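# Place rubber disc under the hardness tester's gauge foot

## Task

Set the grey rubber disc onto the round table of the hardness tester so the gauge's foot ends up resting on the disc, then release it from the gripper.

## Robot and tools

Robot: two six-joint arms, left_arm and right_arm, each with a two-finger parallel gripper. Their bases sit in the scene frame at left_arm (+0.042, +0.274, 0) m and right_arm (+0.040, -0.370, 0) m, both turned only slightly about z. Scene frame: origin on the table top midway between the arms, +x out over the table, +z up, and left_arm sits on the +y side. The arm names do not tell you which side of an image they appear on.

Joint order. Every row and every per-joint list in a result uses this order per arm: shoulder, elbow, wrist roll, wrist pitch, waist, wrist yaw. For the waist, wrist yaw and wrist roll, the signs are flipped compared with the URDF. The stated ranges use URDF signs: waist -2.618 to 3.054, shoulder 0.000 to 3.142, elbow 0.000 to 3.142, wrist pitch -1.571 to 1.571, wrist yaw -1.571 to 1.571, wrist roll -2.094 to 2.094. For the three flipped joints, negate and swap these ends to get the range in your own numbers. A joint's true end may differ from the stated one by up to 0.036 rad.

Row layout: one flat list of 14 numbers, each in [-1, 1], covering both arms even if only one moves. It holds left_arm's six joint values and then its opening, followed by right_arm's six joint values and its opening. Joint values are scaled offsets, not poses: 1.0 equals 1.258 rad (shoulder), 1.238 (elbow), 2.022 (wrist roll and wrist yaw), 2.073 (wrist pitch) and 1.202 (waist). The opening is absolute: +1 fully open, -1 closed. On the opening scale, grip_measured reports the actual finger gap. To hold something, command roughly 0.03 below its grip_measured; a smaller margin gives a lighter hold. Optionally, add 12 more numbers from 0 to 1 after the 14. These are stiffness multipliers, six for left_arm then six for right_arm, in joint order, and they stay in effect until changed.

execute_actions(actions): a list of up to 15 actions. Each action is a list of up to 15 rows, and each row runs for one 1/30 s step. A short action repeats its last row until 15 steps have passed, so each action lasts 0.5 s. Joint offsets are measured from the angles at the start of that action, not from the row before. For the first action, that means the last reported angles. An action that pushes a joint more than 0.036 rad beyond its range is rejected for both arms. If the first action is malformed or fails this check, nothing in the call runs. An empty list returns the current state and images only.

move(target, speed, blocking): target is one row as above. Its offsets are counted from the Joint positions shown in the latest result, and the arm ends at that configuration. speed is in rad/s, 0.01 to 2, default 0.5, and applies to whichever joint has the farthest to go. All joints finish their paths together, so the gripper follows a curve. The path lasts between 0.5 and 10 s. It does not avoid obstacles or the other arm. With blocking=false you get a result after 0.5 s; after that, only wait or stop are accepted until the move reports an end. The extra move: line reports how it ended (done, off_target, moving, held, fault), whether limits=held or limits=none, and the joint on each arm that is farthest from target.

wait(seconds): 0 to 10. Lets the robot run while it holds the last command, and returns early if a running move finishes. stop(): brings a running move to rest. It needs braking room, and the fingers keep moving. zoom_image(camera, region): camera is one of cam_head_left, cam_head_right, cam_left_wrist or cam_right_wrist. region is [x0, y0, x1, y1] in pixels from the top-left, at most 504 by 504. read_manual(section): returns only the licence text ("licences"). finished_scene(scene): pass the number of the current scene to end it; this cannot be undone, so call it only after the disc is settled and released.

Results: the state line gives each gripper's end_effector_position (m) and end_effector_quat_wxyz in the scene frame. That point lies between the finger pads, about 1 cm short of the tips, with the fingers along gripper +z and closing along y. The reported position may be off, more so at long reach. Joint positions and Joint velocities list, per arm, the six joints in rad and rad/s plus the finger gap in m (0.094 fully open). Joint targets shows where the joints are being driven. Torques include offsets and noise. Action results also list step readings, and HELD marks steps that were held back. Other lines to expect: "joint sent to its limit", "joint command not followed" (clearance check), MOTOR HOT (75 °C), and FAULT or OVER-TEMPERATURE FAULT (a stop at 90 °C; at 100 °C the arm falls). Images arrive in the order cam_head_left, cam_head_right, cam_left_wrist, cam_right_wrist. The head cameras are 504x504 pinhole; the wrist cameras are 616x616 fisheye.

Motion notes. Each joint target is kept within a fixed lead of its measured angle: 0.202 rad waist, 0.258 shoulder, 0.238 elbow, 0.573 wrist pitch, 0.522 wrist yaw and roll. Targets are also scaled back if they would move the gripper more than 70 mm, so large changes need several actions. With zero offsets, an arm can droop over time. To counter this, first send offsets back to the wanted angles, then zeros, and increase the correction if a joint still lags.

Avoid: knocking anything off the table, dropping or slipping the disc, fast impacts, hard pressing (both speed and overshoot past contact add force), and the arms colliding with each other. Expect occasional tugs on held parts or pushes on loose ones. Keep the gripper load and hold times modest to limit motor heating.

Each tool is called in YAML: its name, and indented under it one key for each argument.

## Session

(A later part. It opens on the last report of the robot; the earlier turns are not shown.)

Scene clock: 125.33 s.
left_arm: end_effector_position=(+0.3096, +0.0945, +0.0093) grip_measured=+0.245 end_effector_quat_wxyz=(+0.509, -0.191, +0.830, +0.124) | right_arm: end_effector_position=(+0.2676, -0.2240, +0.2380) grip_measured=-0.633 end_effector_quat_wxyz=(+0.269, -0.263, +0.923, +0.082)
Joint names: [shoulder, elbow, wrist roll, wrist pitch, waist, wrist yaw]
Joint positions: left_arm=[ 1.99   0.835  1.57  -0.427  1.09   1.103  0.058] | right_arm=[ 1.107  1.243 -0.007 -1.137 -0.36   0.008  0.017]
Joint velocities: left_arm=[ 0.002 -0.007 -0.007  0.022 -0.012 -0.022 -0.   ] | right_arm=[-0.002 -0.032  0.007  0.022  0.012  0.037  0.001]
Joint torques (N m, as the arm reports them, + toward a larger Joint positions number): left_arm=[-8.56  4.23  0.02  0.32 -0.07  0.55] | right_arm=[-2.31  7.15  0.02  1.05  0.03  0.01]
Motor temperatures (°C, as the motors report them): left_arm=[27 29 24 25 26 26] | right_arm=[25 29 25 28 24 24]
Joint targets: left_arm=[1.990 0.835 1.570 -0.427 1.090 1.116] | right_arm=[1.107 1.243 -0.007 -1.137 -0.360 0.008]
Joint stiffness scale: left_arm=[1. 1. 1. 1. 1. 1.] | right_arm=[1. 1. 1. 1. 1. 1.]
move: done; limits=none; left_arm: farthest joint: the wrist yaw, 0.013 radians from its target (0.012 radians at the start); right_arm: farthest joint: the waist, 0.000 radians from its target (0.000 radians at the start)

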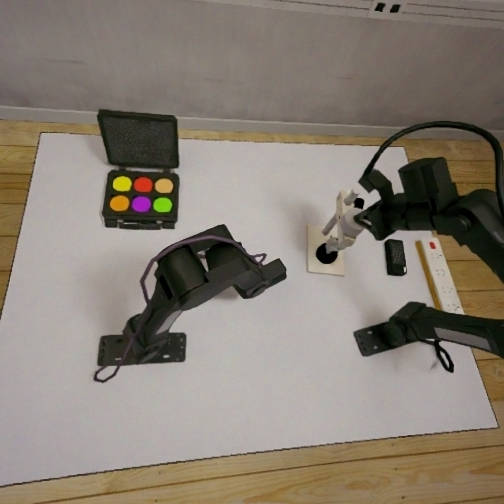

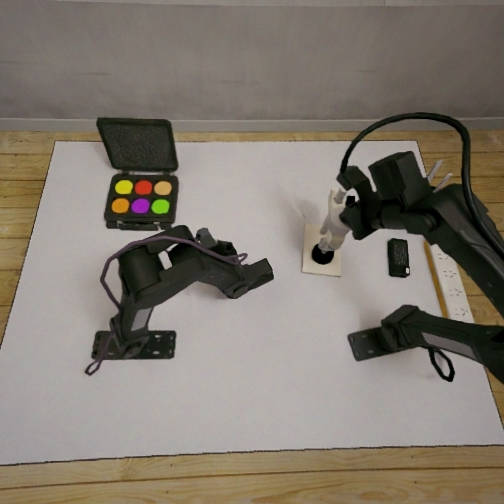

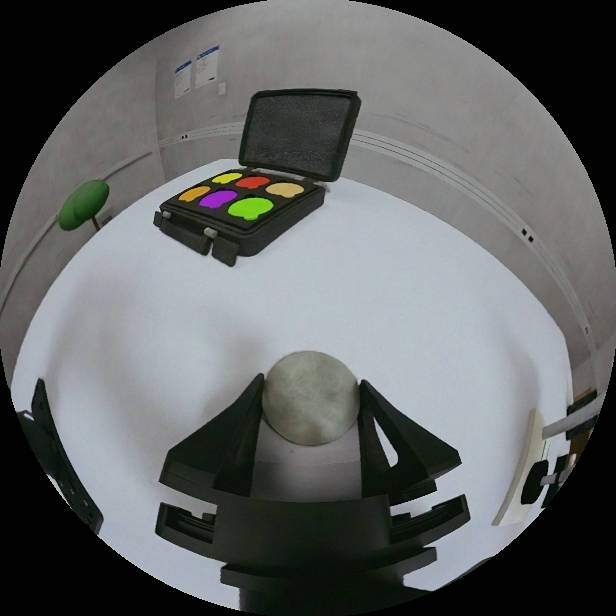

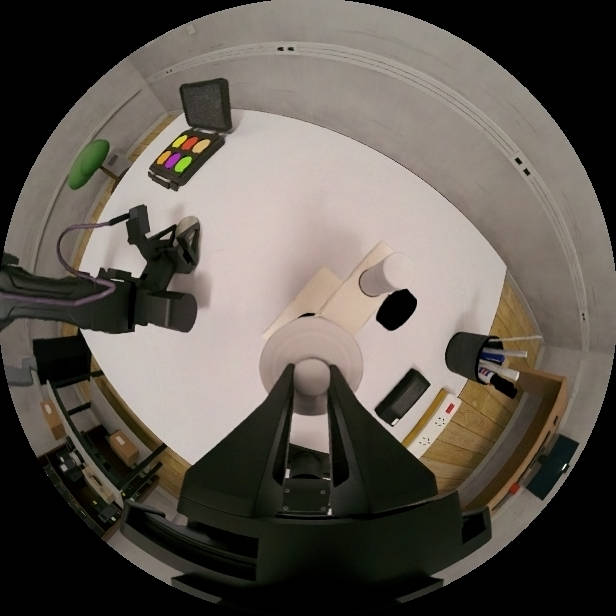

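move:
  target: [-0.24,0,0,0.145,0,0.008,0.2,0,0,0,0,0,0,-0.67]
  speed: 0.5

Scene clock: 138.77 s.
left_arm: end_effector_position=(+0.3364, +0.0391, +0.1033) grip_measured=+0.245 end_effector_quat_wxyz=(+0.542, -0.329, +0.764, -0.119) | right_arm: end_effector_position=(+0.2676, -0.2240, +0.2380) grip_measured=-0.644 end_effector_quat_wxyz=(+0.269, -0.263, +0.923, +0.082)
Joint names: [shoulder, elbow, wrist roll, wrist pitch, waist, wrist yaw]
Joint positions: left_arm=[ 1.708  0.835  1.57  -0.129  1.09   1.097  0.059] | right_arm=[ 1.107  1.243 -0.007 -1.137 -0.36   0.008  0.017]
Joint velocities: left_arm=[ 0.007  0.012  0.051 -0.007  0.007  0.051  0.001] | right_arm=[-0.002 -0.002  0.066 -0.037  0.002  0.022  0.001]
Joint torques (N m, as the arm reports them, + toward a larger Joint positions number): left_arm=[-9.26  6.19  0.02  1.12 -0.07  0.56] | right_arm=[-2.26  7.1   0.03  1.05  0.02  0.  ]
Motor temperatures (°C, as the motors report them): left_arm=[27 29 24 25 26 26] | right_arm=[25 29 25 29 24 24]
Joint targets: left_arm=[1.689 0.835 1.570 -0.126 1.090 1.119] | right_arm=[1.107 1.243 -0.007 -1.137 -0.360 0.008]
Joint stiffness scale: left_arm=[1. 1. 1. 1. 1. 1.] | right_arm=[1. 1. 1. 1. 1. 1.]
move: off_target (left_arm); limits=none; left_arm: farthest joint: the wrist yaw, 0.022 radians from its target (0.016 radians at the start); right_arm: farthest joint: the waist, 0.000 radians from its target (0.000 radians at the start)

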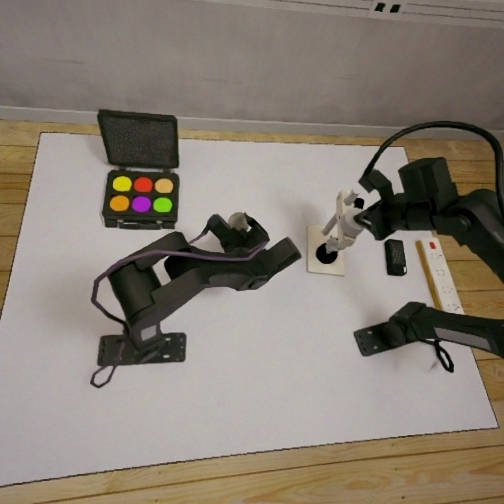

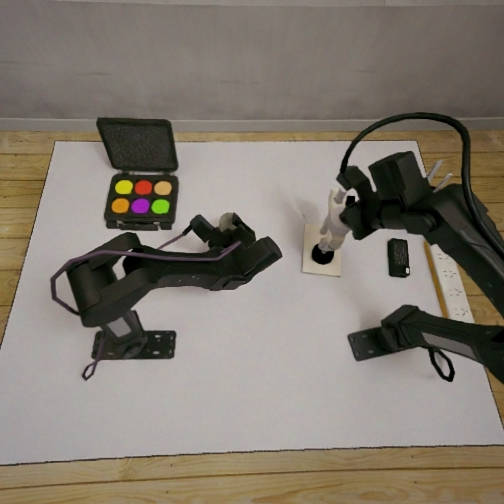

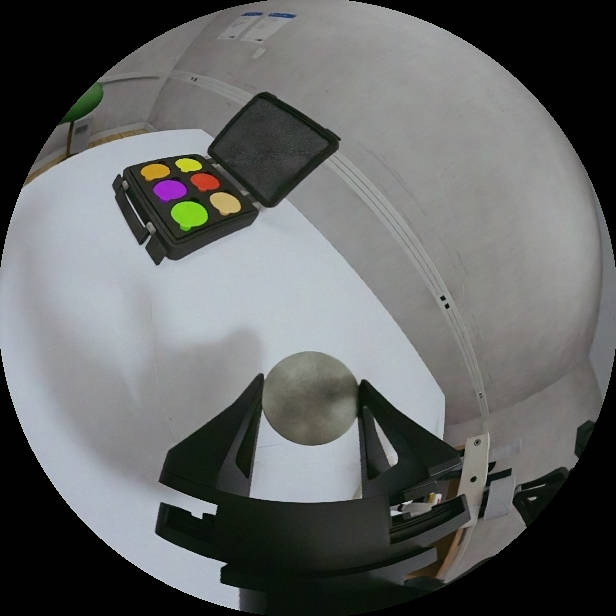

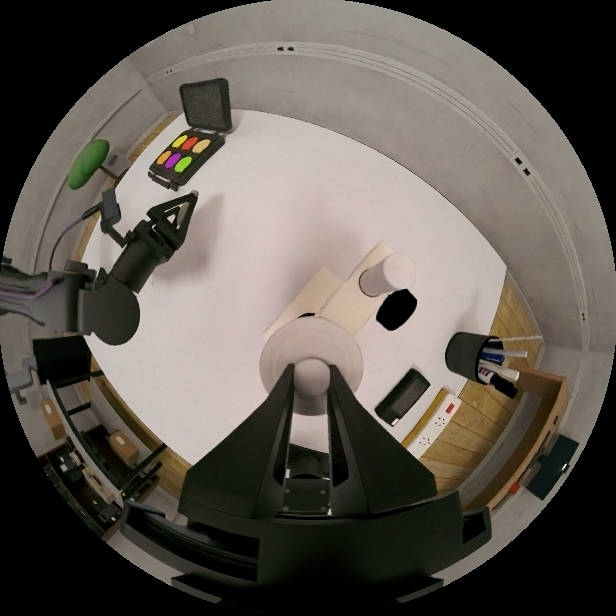

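move:
  target: [0.08,-0.25,-0.78,0.478,0.033,-0.546,0.2,0,0,0,0,0,0,-0.69]
  speed: 1.0

Scene clock: 143.63 s.
left_arm: end_effector_position=(+0.2256, -0.1262, +0.0643) grip_measured=+0.245 end_effector_quat_wxyz=(+0.462, +0.451, +0.703, -0.298) | right_arm: end_effector_position=(+0.2676, -0.2240, +0.2380) grip_measured=-0.644 end_effector_quat_wxyz=(+0.269, -0.263, +0.923, +0.082)
Joint names: [shoulder, elbow, wrist roll, wrist pitch, waist, wrist yaw]
Joint positions: left_arm=[ 1.792  0.541  0.001  0.845  1.121 -0.001  0.059] | right_arm=[ 1.107  1.243 -0.007 -1.137 -0.36   0.008  0.017]
Joint velocities: left_arm=[-0.007  0.007 -0.051 -0.051 -0.007  0.081 -0.001] | right_arm=[ 0.007 -0.012  0.007  0.007 -0.002  0.037 -0.001]
Joint torques (N m, as the arm reports them, + toward a larger Joint positions number): left_arm=[-6.47  4.07 -0.06  2.07  0.57 -0.12] | right_arm=[-2.3   7.12  0.03  1.06  0.04  0.  ]
Motor temperatures (°C, as the motors report them): left_arm=[27 29 24 26 26 26] | right_arm=[25 30 25 29 24 24]
Joint targets: left_arm=[1.809 0.526 -0.007 0.862 1.129 -0.007] | right_arm=[1.107 1.243 -0.007 -1.137 -0.360 0.008]
Joint stiffness scale: left_arm=[1. 1. 1. 1. 1. 1.] | right_arm=[1. 1. 1. 1. 1. 1.]
move: done; limits=none; left_arm: farthest joint: the shoulder, 0.016 radians from its target (0.101 radians at the start); right_arm: farthest joint: the waist, 0.000 radians from its target (0.000 radians at the start)

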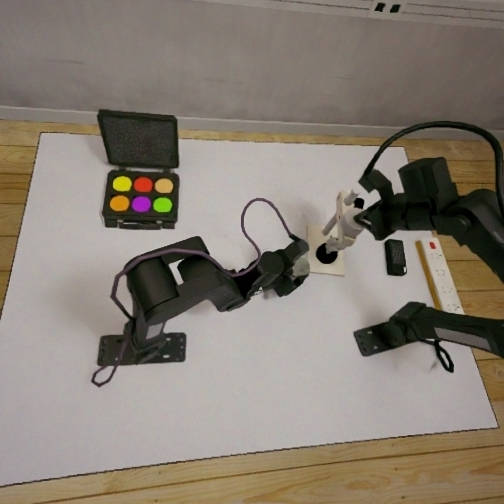

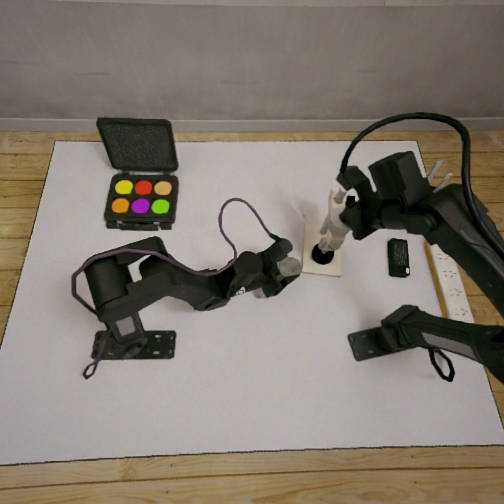

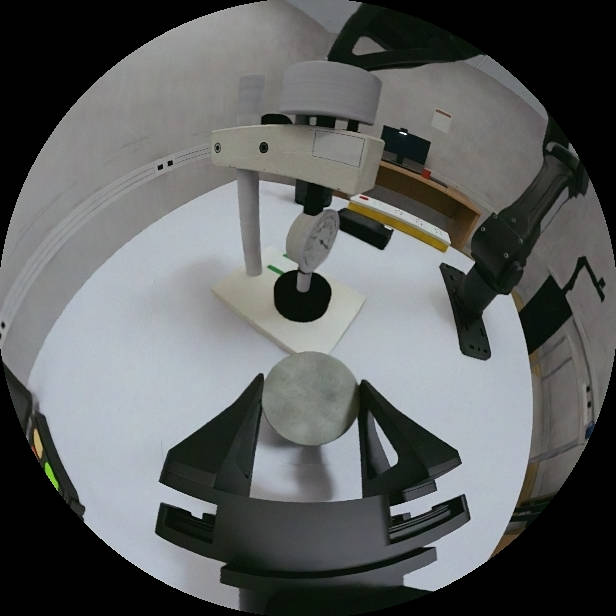

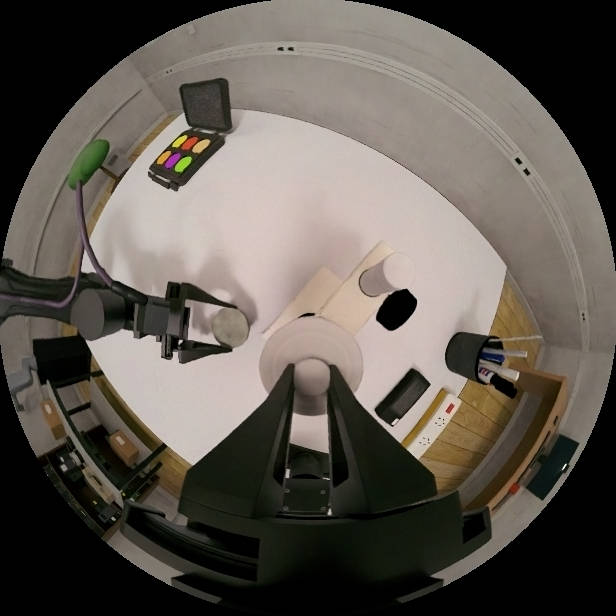

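zoom_image:
  camera: "cam_left_wrist"
  region: [180, 40, 480, 340]

zoom_image:
  camera: "cam_right_wrist"
  region: [100, 240, 340, 400]

zoom_image:
  camera: "cam_head_right"
  region: [230, 190, 370, 310]

Region (180, 40, 480, 340) of cam_left_wrist's 616x616 image, scaled by 1.680, with more detail than that image has.

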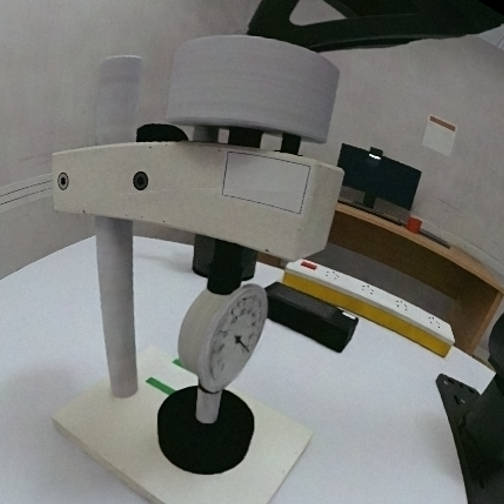

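Region (100, 240, 340, 400) of cam_right_wrist's 616x616 image, scaled by 2.100, with more detail than that image has.

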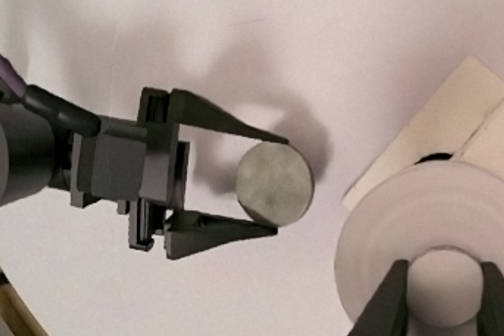

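Region (230, 190, 370, 310) of cam_head_right's 504x504 image, scaled by 3.600, with more detail than that image has; it fills the top 432 rows of this view, and the rest is white.

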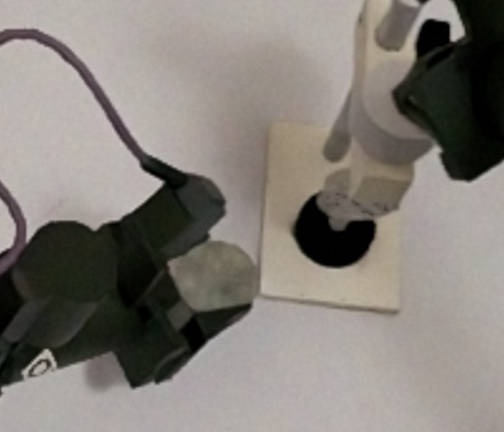

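move:
  target: [0.192,0.134,-0.019,0.084,-0.02,0,0.2,0,0.11,0,-0.01,0,0,-0.69]
  speed: 0.2

Scene clock: 168.73 s.
left_arm: end_effector_position=(+0.2502, -0.1625, +0.0497) grip_measured=+0.245 end_effector_quat_wxyz=(+0.493, +0.446, +0.683, -0.302) | right_arm: end_effector_position=(+0.2677, -0.2239, +0.2518) grip_measured=-0.644 end_effector_quat_wxyz=(+0.263, -0.263, +0.924, +0.081)
Joint names: [shoulder, elbow, wrist roll, wrist pitch, waist, wrist yaw]
Joint positions: left_arm=[ 2.019  0.68  -0.029  1.003  1.106 -0.001  0.059] | right_arm=[ 1.138  1.324 -0.007 -1.198 -0.36   0.008  0.017]
Joint velocities: left_arm=[ 0.007  0.022 -0.066 -0.051  0.012  0.007 -0.   ] | right_arm=[-0.012 -0.002  0.007 -0.037  0.002  0.022  0.001]
Joint torques (N m, as the arm reports them, + toward a larger Joint positions number): left_arm=[-8.3   7.12 -0.09  2.11 -0.72 -0.03] | right_arm=[-4.57 11.68  0.02  1.37  0.    0.  ]
Motor temperatures (°C, as the motors report them): left_arm=[27 29 24 30 26 25] | right_arm=[25 30 25 30 24 24]
Joint targets: left_arm=[2.034 0.707 -0.037 1.019 1.098 -0.000] | right_arm=[1.107 1.379 -0.007 -1.157 -0.360 0.008]
Joint stiffness scale: left_arm=[1. 1. 1. 1. 1. 1.] | right_arm=[1. 1. 1. 1. 1. 1.]
move: off_target (left_arm, right_arm); limits=none; left_arm: farthest joint: the elbow, 0.027 radians from its target (0.166 radians at the start); right_arm: farthest joint: the elbow, 0.055 radians from its target (0.137 radians at the start)

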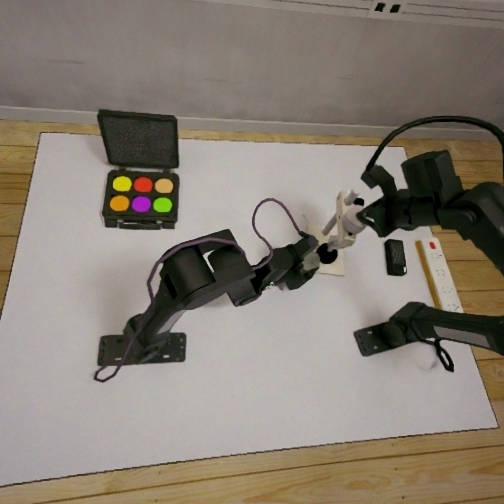

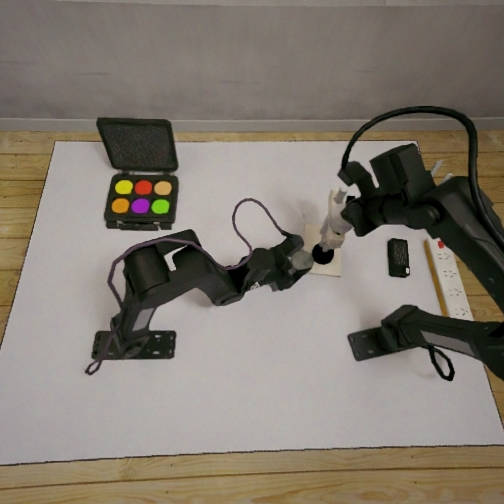

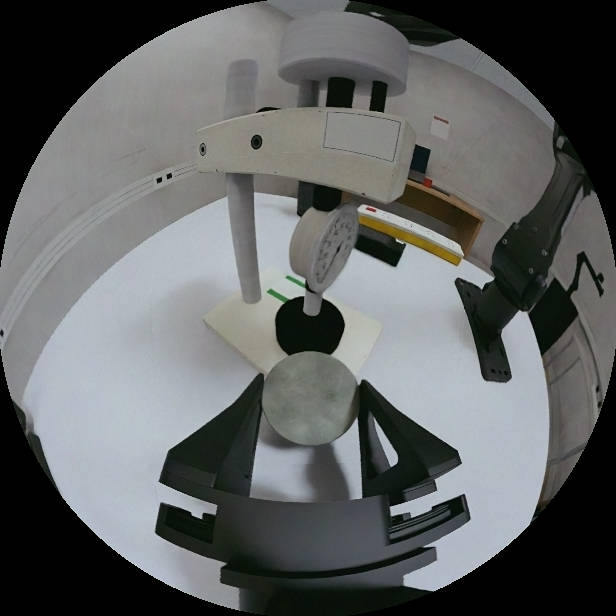

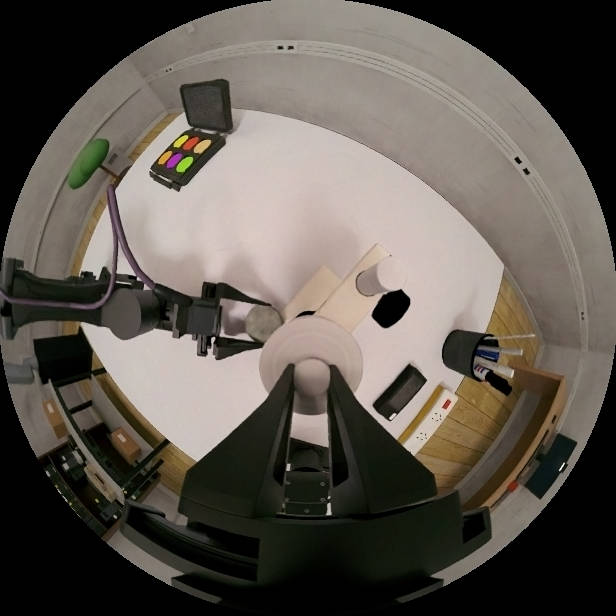

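zoom_image:
  camera: "cam_left_wrist"
  region: [200, 240, 400, 400]

zoom_image:
  camera: "cam_head_left"
  region: [270, 200, 370, 300]

Region (200, 240, 400, 400) of cam_left_wrist's 616x616 image, scaled by 2.520, with more detail than that image has; it fills the top 403 rows of this view, and the rest is white.

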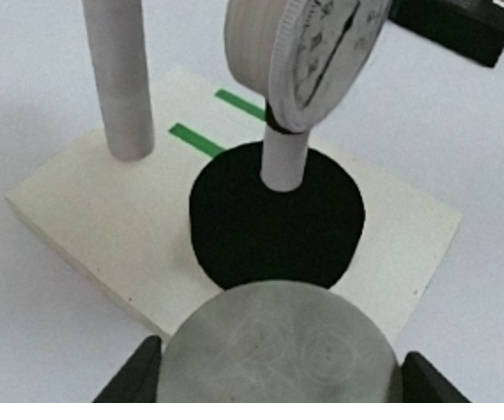

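Region (270, 200, 370, 300) of cam_head_left's 504x504 image, scaled by 5.040, with more detail than that image has.

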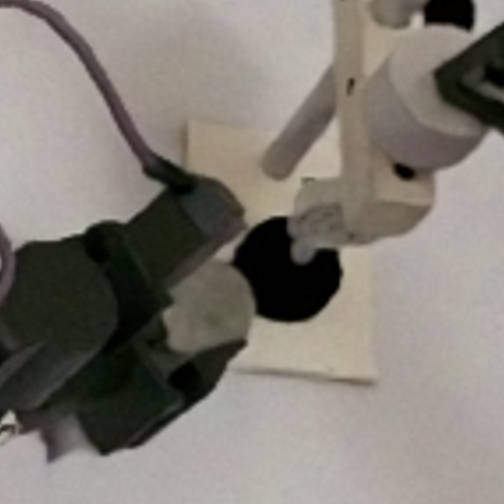

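execute_actions:
  actions:
    - [[0.017,0.027,0,0.009,0,0,0.2,-0.024,0.047,0,0.019,0,0,-0.69],[0.022,0.031,0,0.009,0,0,0.2,-0.024,0.049,0,0.019,0,0,-0.69],[0.027,0.036,0,0.009,0,0,0.2,-0.023,0.052,0,0.018,0,0,-0.69],[0.032,0.040,0,0.01,0,0,0.2,-0.022,0.054,0,0.018,0,0,-0.69],[0.037,0.045,0,0.01,0,0,0.2,-0.022,0.057,0,0.017,0,0,-0.69],[0.042,0.049,0,0.01,0,0,0.2,-0.021,0.059,0,0.017,0,0,-0.69],[0.047,0.054,0,0.011,0,0,0.2,-0.02,0.062,0,0.016,0,0,-0.69],[0.052,0.058,0,0.011,0,0,0.2,-0.02,0.064,0,0.015,0,0,-0.69],[0.057,0.063,0,0.011,0,0,0.2,-0.019,0.067,0,0.015,0,0,-0.69],[0.062,0.067,0,0.012,0,0,0.2,-0.018,0.069,0,0.014,0,0,-0.69],[0.067,0.072,0,0.012,0,0,0.2,-0.017,0.072,0,0.013,0,0,-0.69],[0.071,0.076,0,0.012,0,0,0.2,-0.017,0.075,0,0.013,0,0,-0.69],[0.075,0.079,0,0.012,0,0,0.2,-0.016,0.077,0,0.012,0,0,-0.69]]

wait:
  seconds: 0.5

Scene clock: 188.80 s.
left_arm: end_effector_position=(+0.2571, -0.1771, +0.0389) grip_measured=+0.245 end_effector_quat_wxyz=(+0.493, +0.446, +0.683, -0.302) | right_arm: end_effector_position=(+0.2677, -0.2240, +0.2570) grip_measured=-0.644 end_effector_quat_wxyz=(+0.261, -0.264, +0.925, +0.080)
Joint names: [shoulder, elbow, wrist roll, wrist pitch, waist, wrist yaw]
Joint positions: left_arm=[ 2.097  0.749 -0.029  1.01   1.106 -0.001  0.059] | right_arm=[ 1.152  1.357 -0.007 -1.223 -0.36   0.007  0.017]
Joint velocities: left_arm=[ 0.076  0.046 -0.007 -0.022 -0.017  0.066  0.   ] | right_arm=[ 0.007  0.022  0.007 -0.198  0.012  0.022 -0.001]
Joint torques (N m, as the arm reports them, + toward a larger Joint positions number): left_arm=[-9.21  6.9   0.02  2.08 -0.06 -0.03] | right_arm=[-4.97 12.21  0.03  1.47  0.    0.  ]
Motor temperatures (°C, as the motors report them): left_arm=[28 30 24 31 26 25] | right_arm=[26 33 25 32 24 24]
Joint targets: left_arm=[2.113 0.778 -0.029 1.027 1.106 -0.001] | right_arm=[1.118 1.420 -0.007 -1.174 -0.360 0.007]
Joint stiffness scale: left_arm=[1. 1. 1. 1. 1. 1.] | right_arm=[1. 1. 1. 1. 1. 1.]
Step readings (joint positions):
0: left_arm=[2.019 0.680 -0.029 1.003 1.106 -0.001] | right_arm=[1.138 1.324 -0.007 -1.198 -0.360 0.008]
1: left_arm=[2.019 0.680 -0.029 1.003 1.106 -0.001] | right_arm=[1.138 1.324 -0.007 -1.198 -0.360 0.008]
2: left_arm=[2.020 0.681 -0.029 1.003 1.106 -0.001] | right_arm=[1.138 1.324 -0.007 -1.198 -0.360 0.008]
4: left_arm=[2.029 0.691 -0.029 1.006 1.106 -0.001] | right_arm=[1.140 1.328 -0.007 -1.201 -0.360 0.008]
8: left_arm=[2.056 0.717 -0.029 1.009 1.106 -0.001] | right_arm=[1.142 1.342 -0.007 -1.209 -0.360 0.008]
15: Joint positions above

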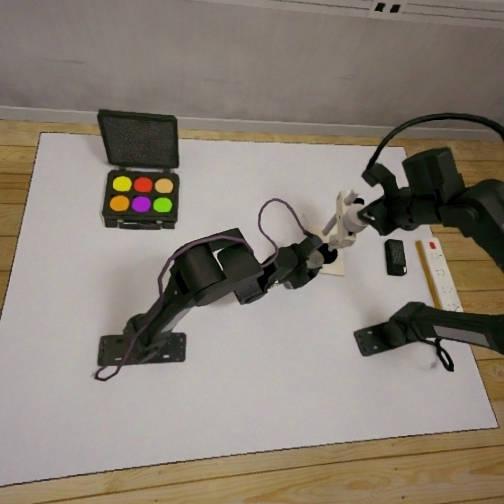

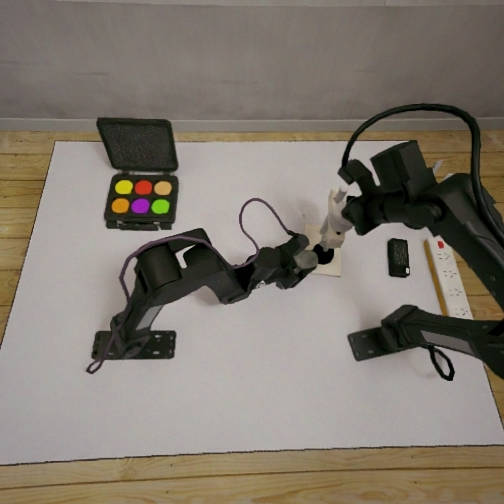

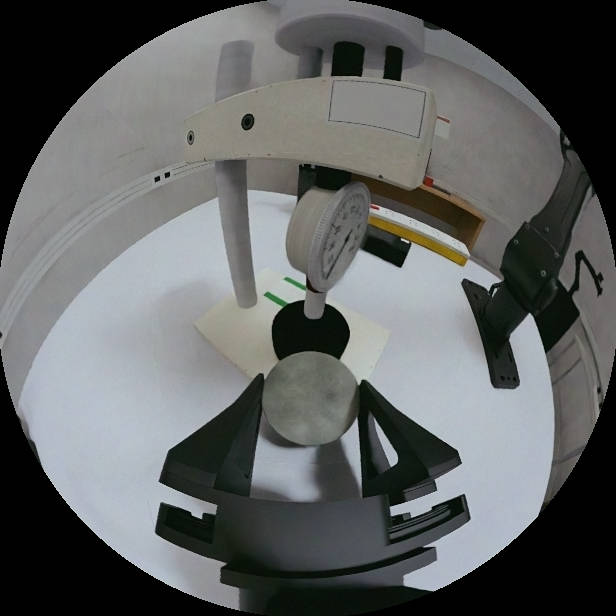

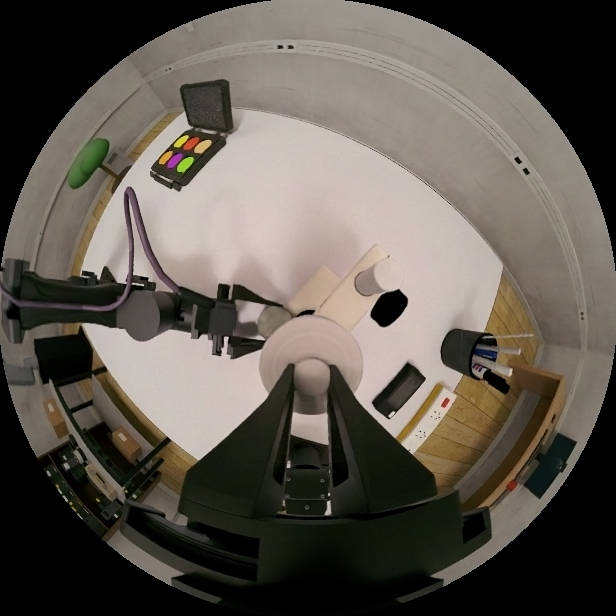

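Scene clock: 189.30 s.
left_arm: end_effector_position=(+0.2572, -0.1772, +0.0385) grip_measured=+0.245 end_effector_quat_wxyz=(+0.493, +0.446, +0.683, -0.302) | right_arm: end_effector_position=(+0.2677, -0.2240, +0.2570) grip_measured=-0.644 end_effector_quat_wxyz=(+0.261, -0.264, +0.925, +0.080)
Joint names: [shoulder, elbow, wrist roll, wrist pitch, waist, wrist yaw]
Joint positions: left_arm=[ 2.099  0.75  -0.029  1.011  1.106 -0.001  0.059] | right_arm=[ 1.153  1.358 -0.007 -1.225 -0.36   0.007  0.017]
Joint velocities: left_arm=[ 0.007 -0.012 -0.007  0.081 -0.012 -0.051 -0.001] | right_arm=[ 0.022 -0.007  0.007 -0.037  0.002 -0.037  0.001]
Joint torques (N m, as the arm reports them, + toward a larger Joint positions number): left_arm=[-9.01  7.09  0.02  2.08 -0.07 -0.04] | right_arm=[-4.85 12.2   0.02  1.44  0.01  0.  ]
Motor temperatures (°C, as the motors report them): left_arm=[28 30 24 31 26 25] | right_arm=[26 33 25 32 24 24]
Joint targets: left_arm=[2.113 0.778 -0.029 1.027 1.106 -0.001] | right_arm=[1.118 1.420 -0.007 -1.174 -0.360 0.007]
Joint stiffness scale: left_arm=[1. 1. 1. 1. 1. 1.] | right_arm=[1. 1. 1. 1. 1. 1.]
wait: 0.50 s; at rest by 0.20 s

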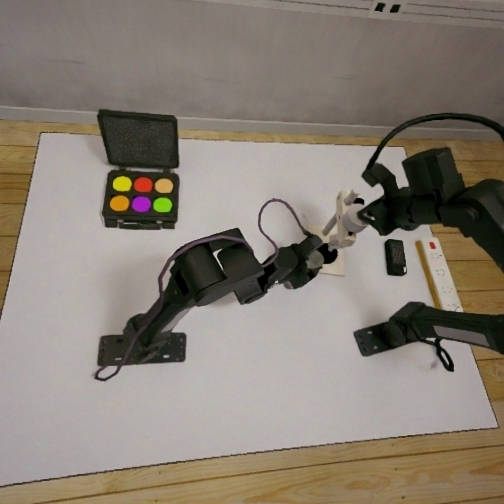

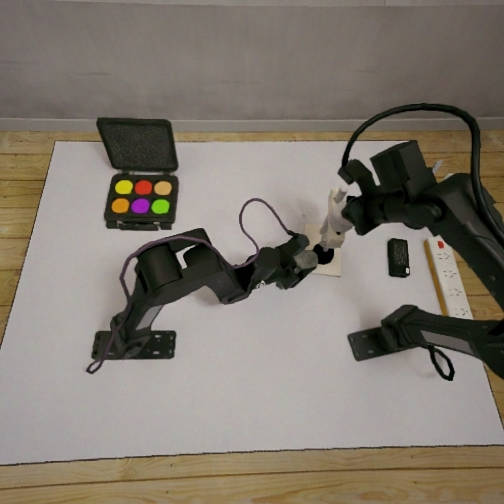

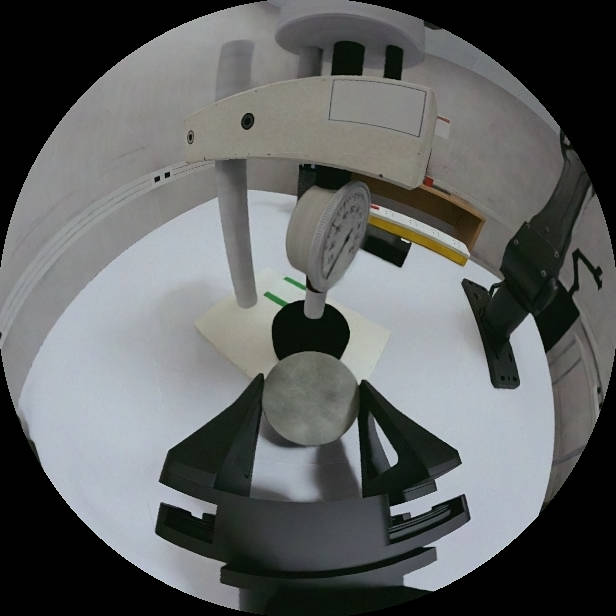

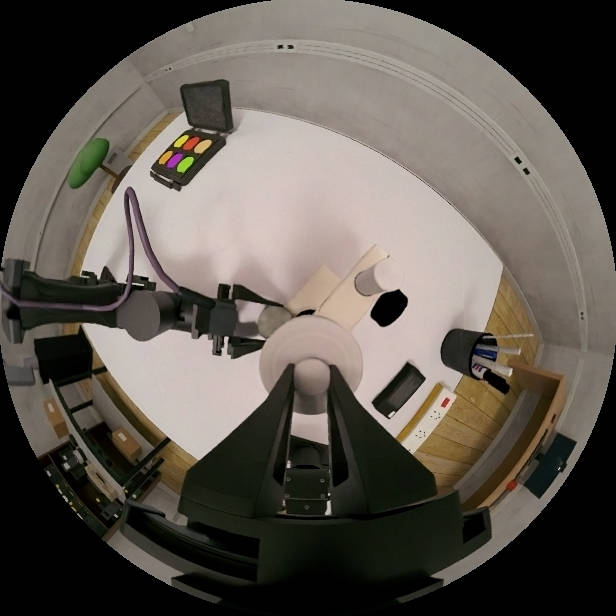

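execute_actions:
  actions:
    - [[0.013,0.027,0,-0.004,0,0,0.2,-0.028,0.048,0,0.0246,0,0,-0.69],[0.016,0.033,0,-0.008,0,0,0.2,-0.028,0.048,0,0.0246,0,0,-0.69],[0.019,0.039,0,-0.010,0,0,0.2,-0.028,0.048,0,0.0246,0,0,-0.69],[0.021,0.045,0,-0.012,0,0,0.2,-0.028,0.048,0,0.0246,0,0,-0.69],[0.024,0.051,0,-0.014,0,0,0.2,-0.028,0.048,0,0.0246,0,0,-0.69],[0.027,0.057,0,-0.016,0,0,0.2,-0.028,0.048,0,0.0246,0,0,-0.69],[0.029,0.063,0,-0.018,0,0,0.2,-0.028,0.048,0,0.0246,0,0,-0.69],[0.032,0.069,0,-0.020,0,0,0.2,-0.028,0.048,0,0.0246,0,0,-0.69],[0.035,0.075,0,-0.022,0,0,0.2,-0.028,0.048,0,0.0246,0,0,-0.69],[0.037,0.081,0,-0.024,0,0,0.2,-0.028,0.048,0,0.0246,0,0,-0.69],[0.040,0.087,0,-0.026,0,0,0.2,-0.028,0.048,0,0.0246,0,0,-0.69],[0.043,0.094,0,-0.028,0,0,0.2,-0.028,0.048,0,0.0246,0,0,-0.69]]

wait:
  seconds: 0.3

Scene clock: 200.23 s.
left_arm: end_effector_position=(+0.2663, -0.1964, +0.0427) grip_measured=+0.245 end_effector_quat_wxyz=(+0.498, +0.444, +0.680, -0.305) | right_arm: end_effector_position=(+0.2677, -0.2240, +0.2570) grip_measured=-0.644 end_effector_quat_wxyz=(+0.261, -0.264, +0.925, +0.080)
Joint names: [shoulder, elbow, wrist roll, wrist pitch, waist, wrist yaw]
Joint positions: left_arm=[ 2.136  0.84  -0.029  0.972  1.106 -0.001  0.059] | right_arm=[ 1.153  1.358 -0.007 -1.225 -0.36   0.007  0.017]
Joint velocities: left_arm=[ 0.007  0.032  0.095 -0.095 -0.017  0.066  0.001] | right_arm=[ 0.007 -0.002 -0.007  0.051  0.012  0.051 -0.   ]
Joint torques (N m, as the arm reports them, + toward a larger Joint positions number): left_arm=[-9.33  7.28  0.03  1.81 -0.05 -0.03] | right_arm=[-4.89 12.09  0.03  1.43 -0.02 -0.01]
Motor temperatures (°C, as the motors report them): left_arm=[28 30 24 32 26 25] | right_arm=[26 34 25 33 24 24]
Joint targets: left_arm=[2.153 0.866 -0.029 0.953 1.106 -0.001] | right_arm=[1.117 1.418 -0.007 -1.174 -0.360 0.007]
Joint stiffness scale: left_arm=[1. 1. 1. 1. 1. 1.] | right_arm=[1. 1. 1. 1. 1. 1.]
Step readings (joint positions):
0: left_arm=[2.099 0.750 -0.029 1.011 1.106 -0.001] | right_arm=[1.153 1.358 -0.007 -1.225 -0.360 0.007]
1: left_arm=[2.099 0.750 -0.029 1.011 1.106 -0.001] | right_arm=[1.153 1.358 -0.007 -1.225 -0.360 0.007]
2: left_arm=[2.099 0.751 -0.029 1.010 1.106 -0.001] | right_arm=[1.153 1.358 -0.007 -1.225 -0.360 0.007]
4: left_arm=[2.103 0.763 -0.029 1.003 1.106 -0.001] | right_arm=[1.153 1.358 -0.007 -1.225 -0.360 0.007]
8: left_arm=[2.117 0.796 -0.029 0.993 1.106 -0.001] | right_arm=[1.153 1.358 -0.007 -1.225 -0.360 0.007]
15: Joint positions above

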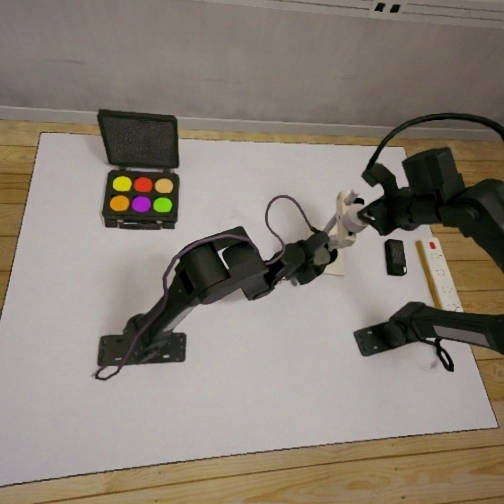

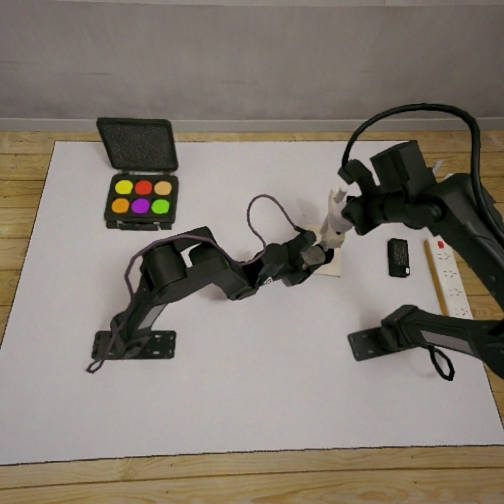

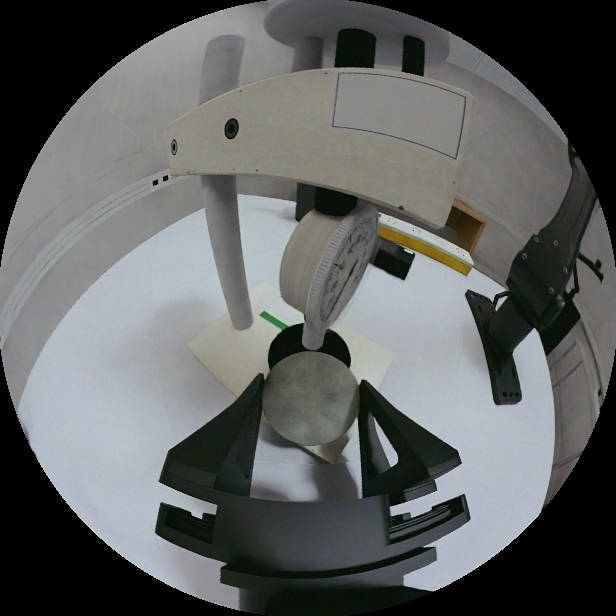

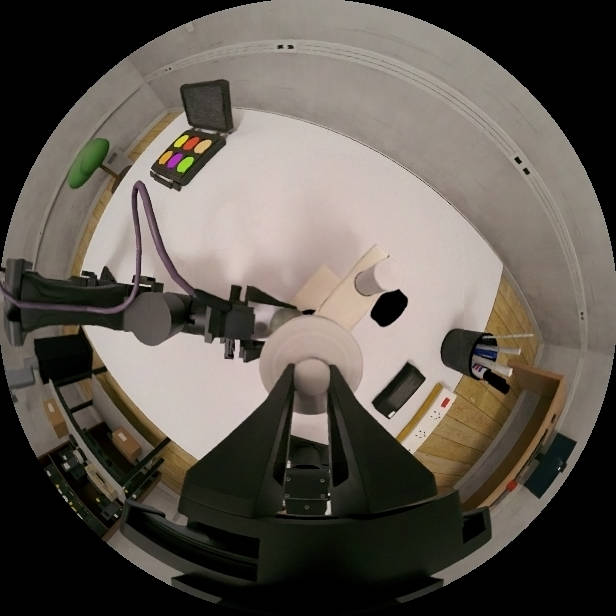

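Scene clock: 200.53 s.
left_arm: end_effector_position=(+0.2660, -0.1959, +0.0408) grip_measured=+0.245 end_effector_quat_wxyz=(+0.495, +0.445, +0.682, -0.303) | right_arm: end_effector_position=(+0.2677, -0.2240, +0.2570) grip_measured=-0.644 end_effector_quat_wxyz=(+0.261, -0.264, +0.925, +0.080)
Joint names: [shoulder, elbow, wrist roll, wrist pitch, waist, wrist yaw]
Joint positions: left_arm=[ 2.136  0.84  -0.029  0.964  1.106 -0.001  0.059] | right_arm=[ 1.153  1.358 -0.007 -1.225 -0.36   0.007  0.017]
Joint velocities: left_arm=[-0.012  0.017  0.007  0.022  0.002  0.007  0.   ] | right_arm=[ 0.012 -0.002  0.022  0.081 -0.002  0.051 -0.   ]
Joint torques (N m, as the arm reports them, + toward a larger Joint positions number): left_arm=[-9.45  7.25  0.02  1.84 -0.06 -0.03] | right_arm=[-4.94 12.07  0.01  1.45 -0.02 -0.01]
Motor temperatures (°C, as the motors report them): left_arm=[28 30 24 32 26 25] | right_arm=[26 34 25 33 24 24]
Joint targets: left_arm=[2.153 0.866 -0.029 0.953 1.106 -0.001] | right_arm=[1.117 1.418 -0.007 -1.174 -0.360 0.007]
Joint stiffness scale: left_arm=[1. 1. 1. 1. 1. 1.] | right_arm=[1. 1. 1. 1. 1. 1.]
wait: 0.30 s; no rest

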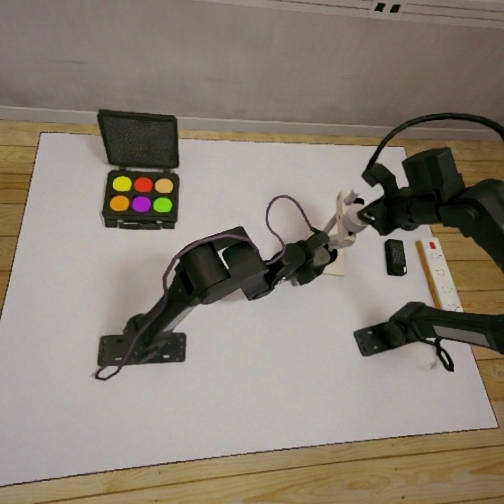

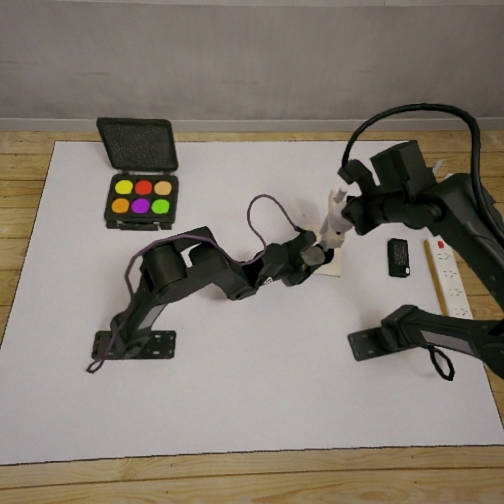

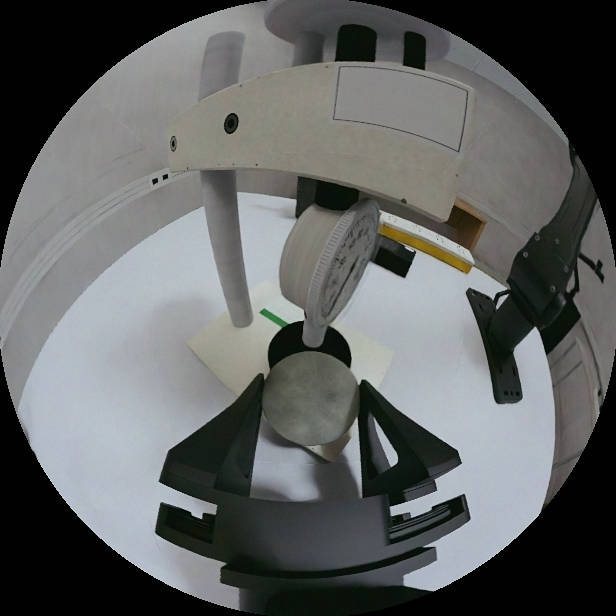

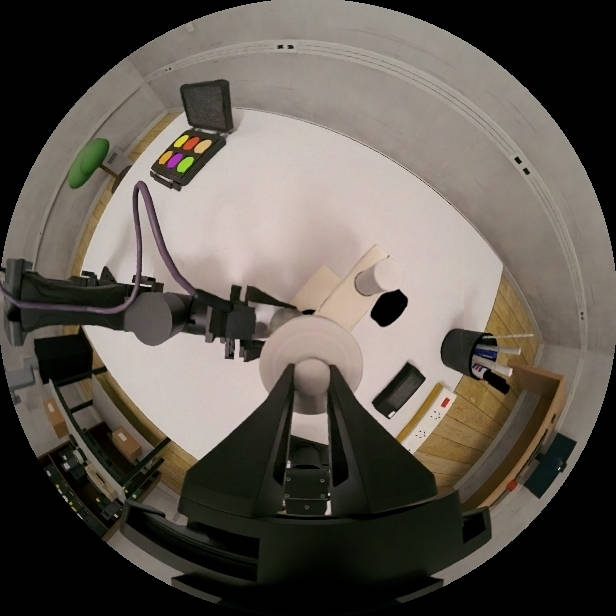

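execute_actions:
  actions:
    - [[0.016,0.021,0,-0.005,0,0,0.2,-0.028,0.048,0,0.0246,0,0,-0.69],[0.018,0.021,0,-0.005,0,0,0.2,-0.028,0.048,0,0.0246,0,0,-0.69],[0.020,0.021,0,-0.005,0,0,0.2,-0.028,0.048,0,0.0246,0,0,-0.69],[0.022,0.021,0,-0.005,0,0,0.2,-0.028,0.048,0,0.0246,0,0,-0.69]]

Scene clock: 204.33 s.
left_arm: end_effector_position=(+0.2660, -0.1958, +0.0406) grip_measured=+0.245 end_effector_quat_wxyz=(+0.494, +0.446, +0.682, -0.303) | right_arm: end_effector_position=(+0.2677, -0.2240, +0.2570) grip_measured=-0.644 end_effector_quat_wxyz=(+0.261, -0.264, +0.925, +0.080)
Joint names: [shoulder, elbow, wrist roll, wrist pitch, waist, wrist yaw]
Joint positions: left_arm=[ 2.136  0.84  -0.029  0.963  1.106 -0.001  0.059] | right_arm=[ 1.153  1.358 -0.007 -1.225 -0.36   0.007  0.017]
Joint velocities: left_arm=[-0.012 -0.017  0.037  0.022 -0.017 -0.007 -0.001] | right_arm=[ 0.017 -0.017  0.051  0.081  0.012  0.066 -0.   ]
Joint torques (N m, as the arm reports them, + toward a larger Joint positions number): left_arm=[-8.59  7.23  0.02  1.84 -0.08 -0.03] | right_arm=[-4.91 12.08  0.02  1.45  0.02  0.  ]
Motor temperatures (°C, as the motors report them): left_arm=[28 30 24 32 26 25] | right_arm=[26 34 25 33 24 24]
Joint targets: left_arm=[2.164 0.866 -0.029 0.953 1.106 -0.001] | right_arm=[1.117 1.418 -0.007 -1.174 -0.360 0.007]
Joint stiffness scale: left_arm=[1. 1. 1. 1. 1. 1.] | right_arm=[1. 1. 1. 1. 1. 1.]
Step readings (joint positions):
0: left_arm=[2.136 0.840 -0.029 0.963 1.106 -0.001] | right_arm=[1.153 1.358 -0.007 -1.225 -0.360 0.007]
1: left_arm=[2.136 0.840 -0.029 0.963 1.106 -0.001] | right_arm=[1.153 1.358 -0.007 -1.225 -0.360 0.007]
2: left_arm=[2.136 0.840 -0.029 0.963 1.106 -0.001] | right_arm=[1.153 1.358 -0.007 -1.225 -0.360 0.007]
4: left_arm=[2.136 0.840 -0.029 0.963 1.106 -0.001] | right_arm=[1.153 1.358 -0.007 -1.225 -0.360 0.007]
8: left_arm=[2.136 0.840 -0.029 0.963 1.106 -0.001] | right_arm=[1.153 1.358 -0.007 -1.225 -0.360 0.007]
15: Joint positions above

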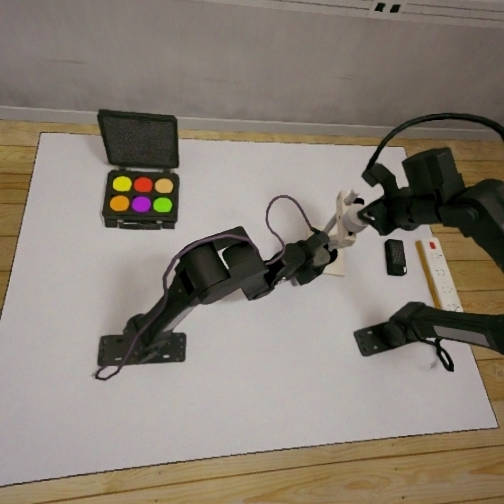

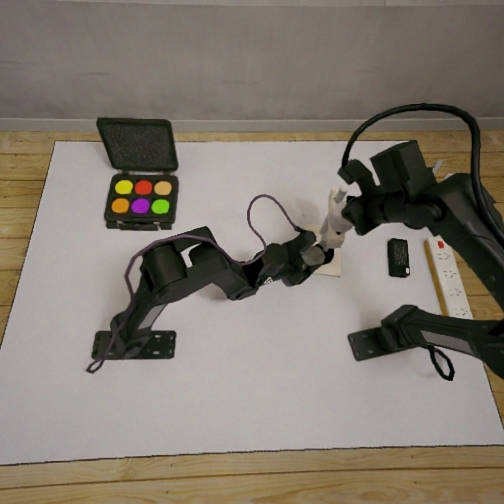

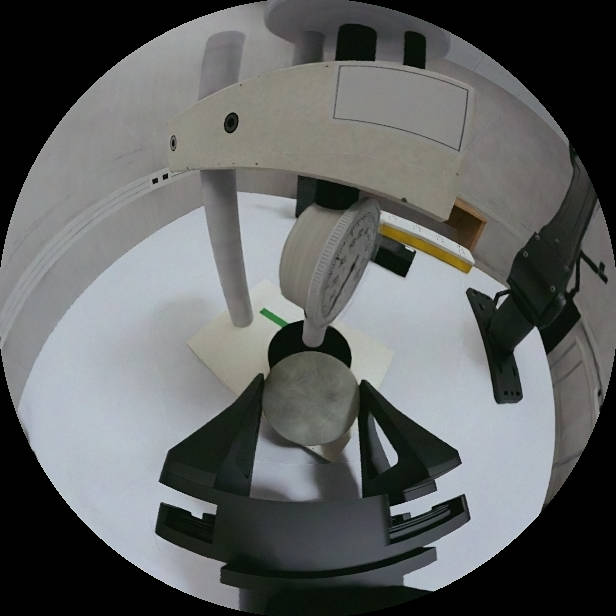

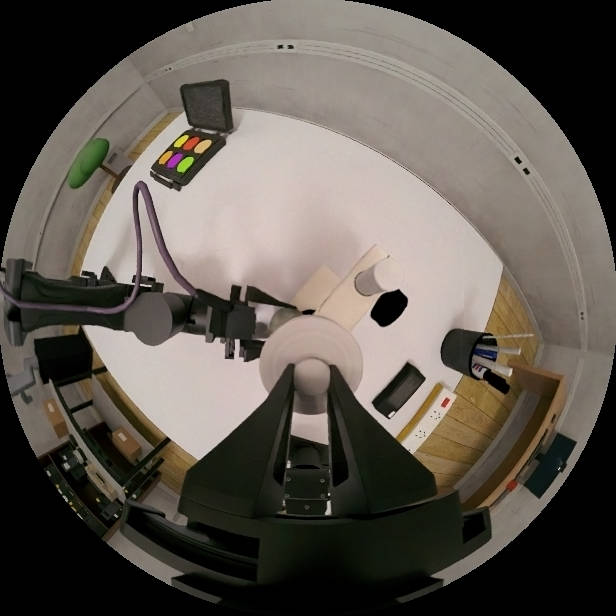

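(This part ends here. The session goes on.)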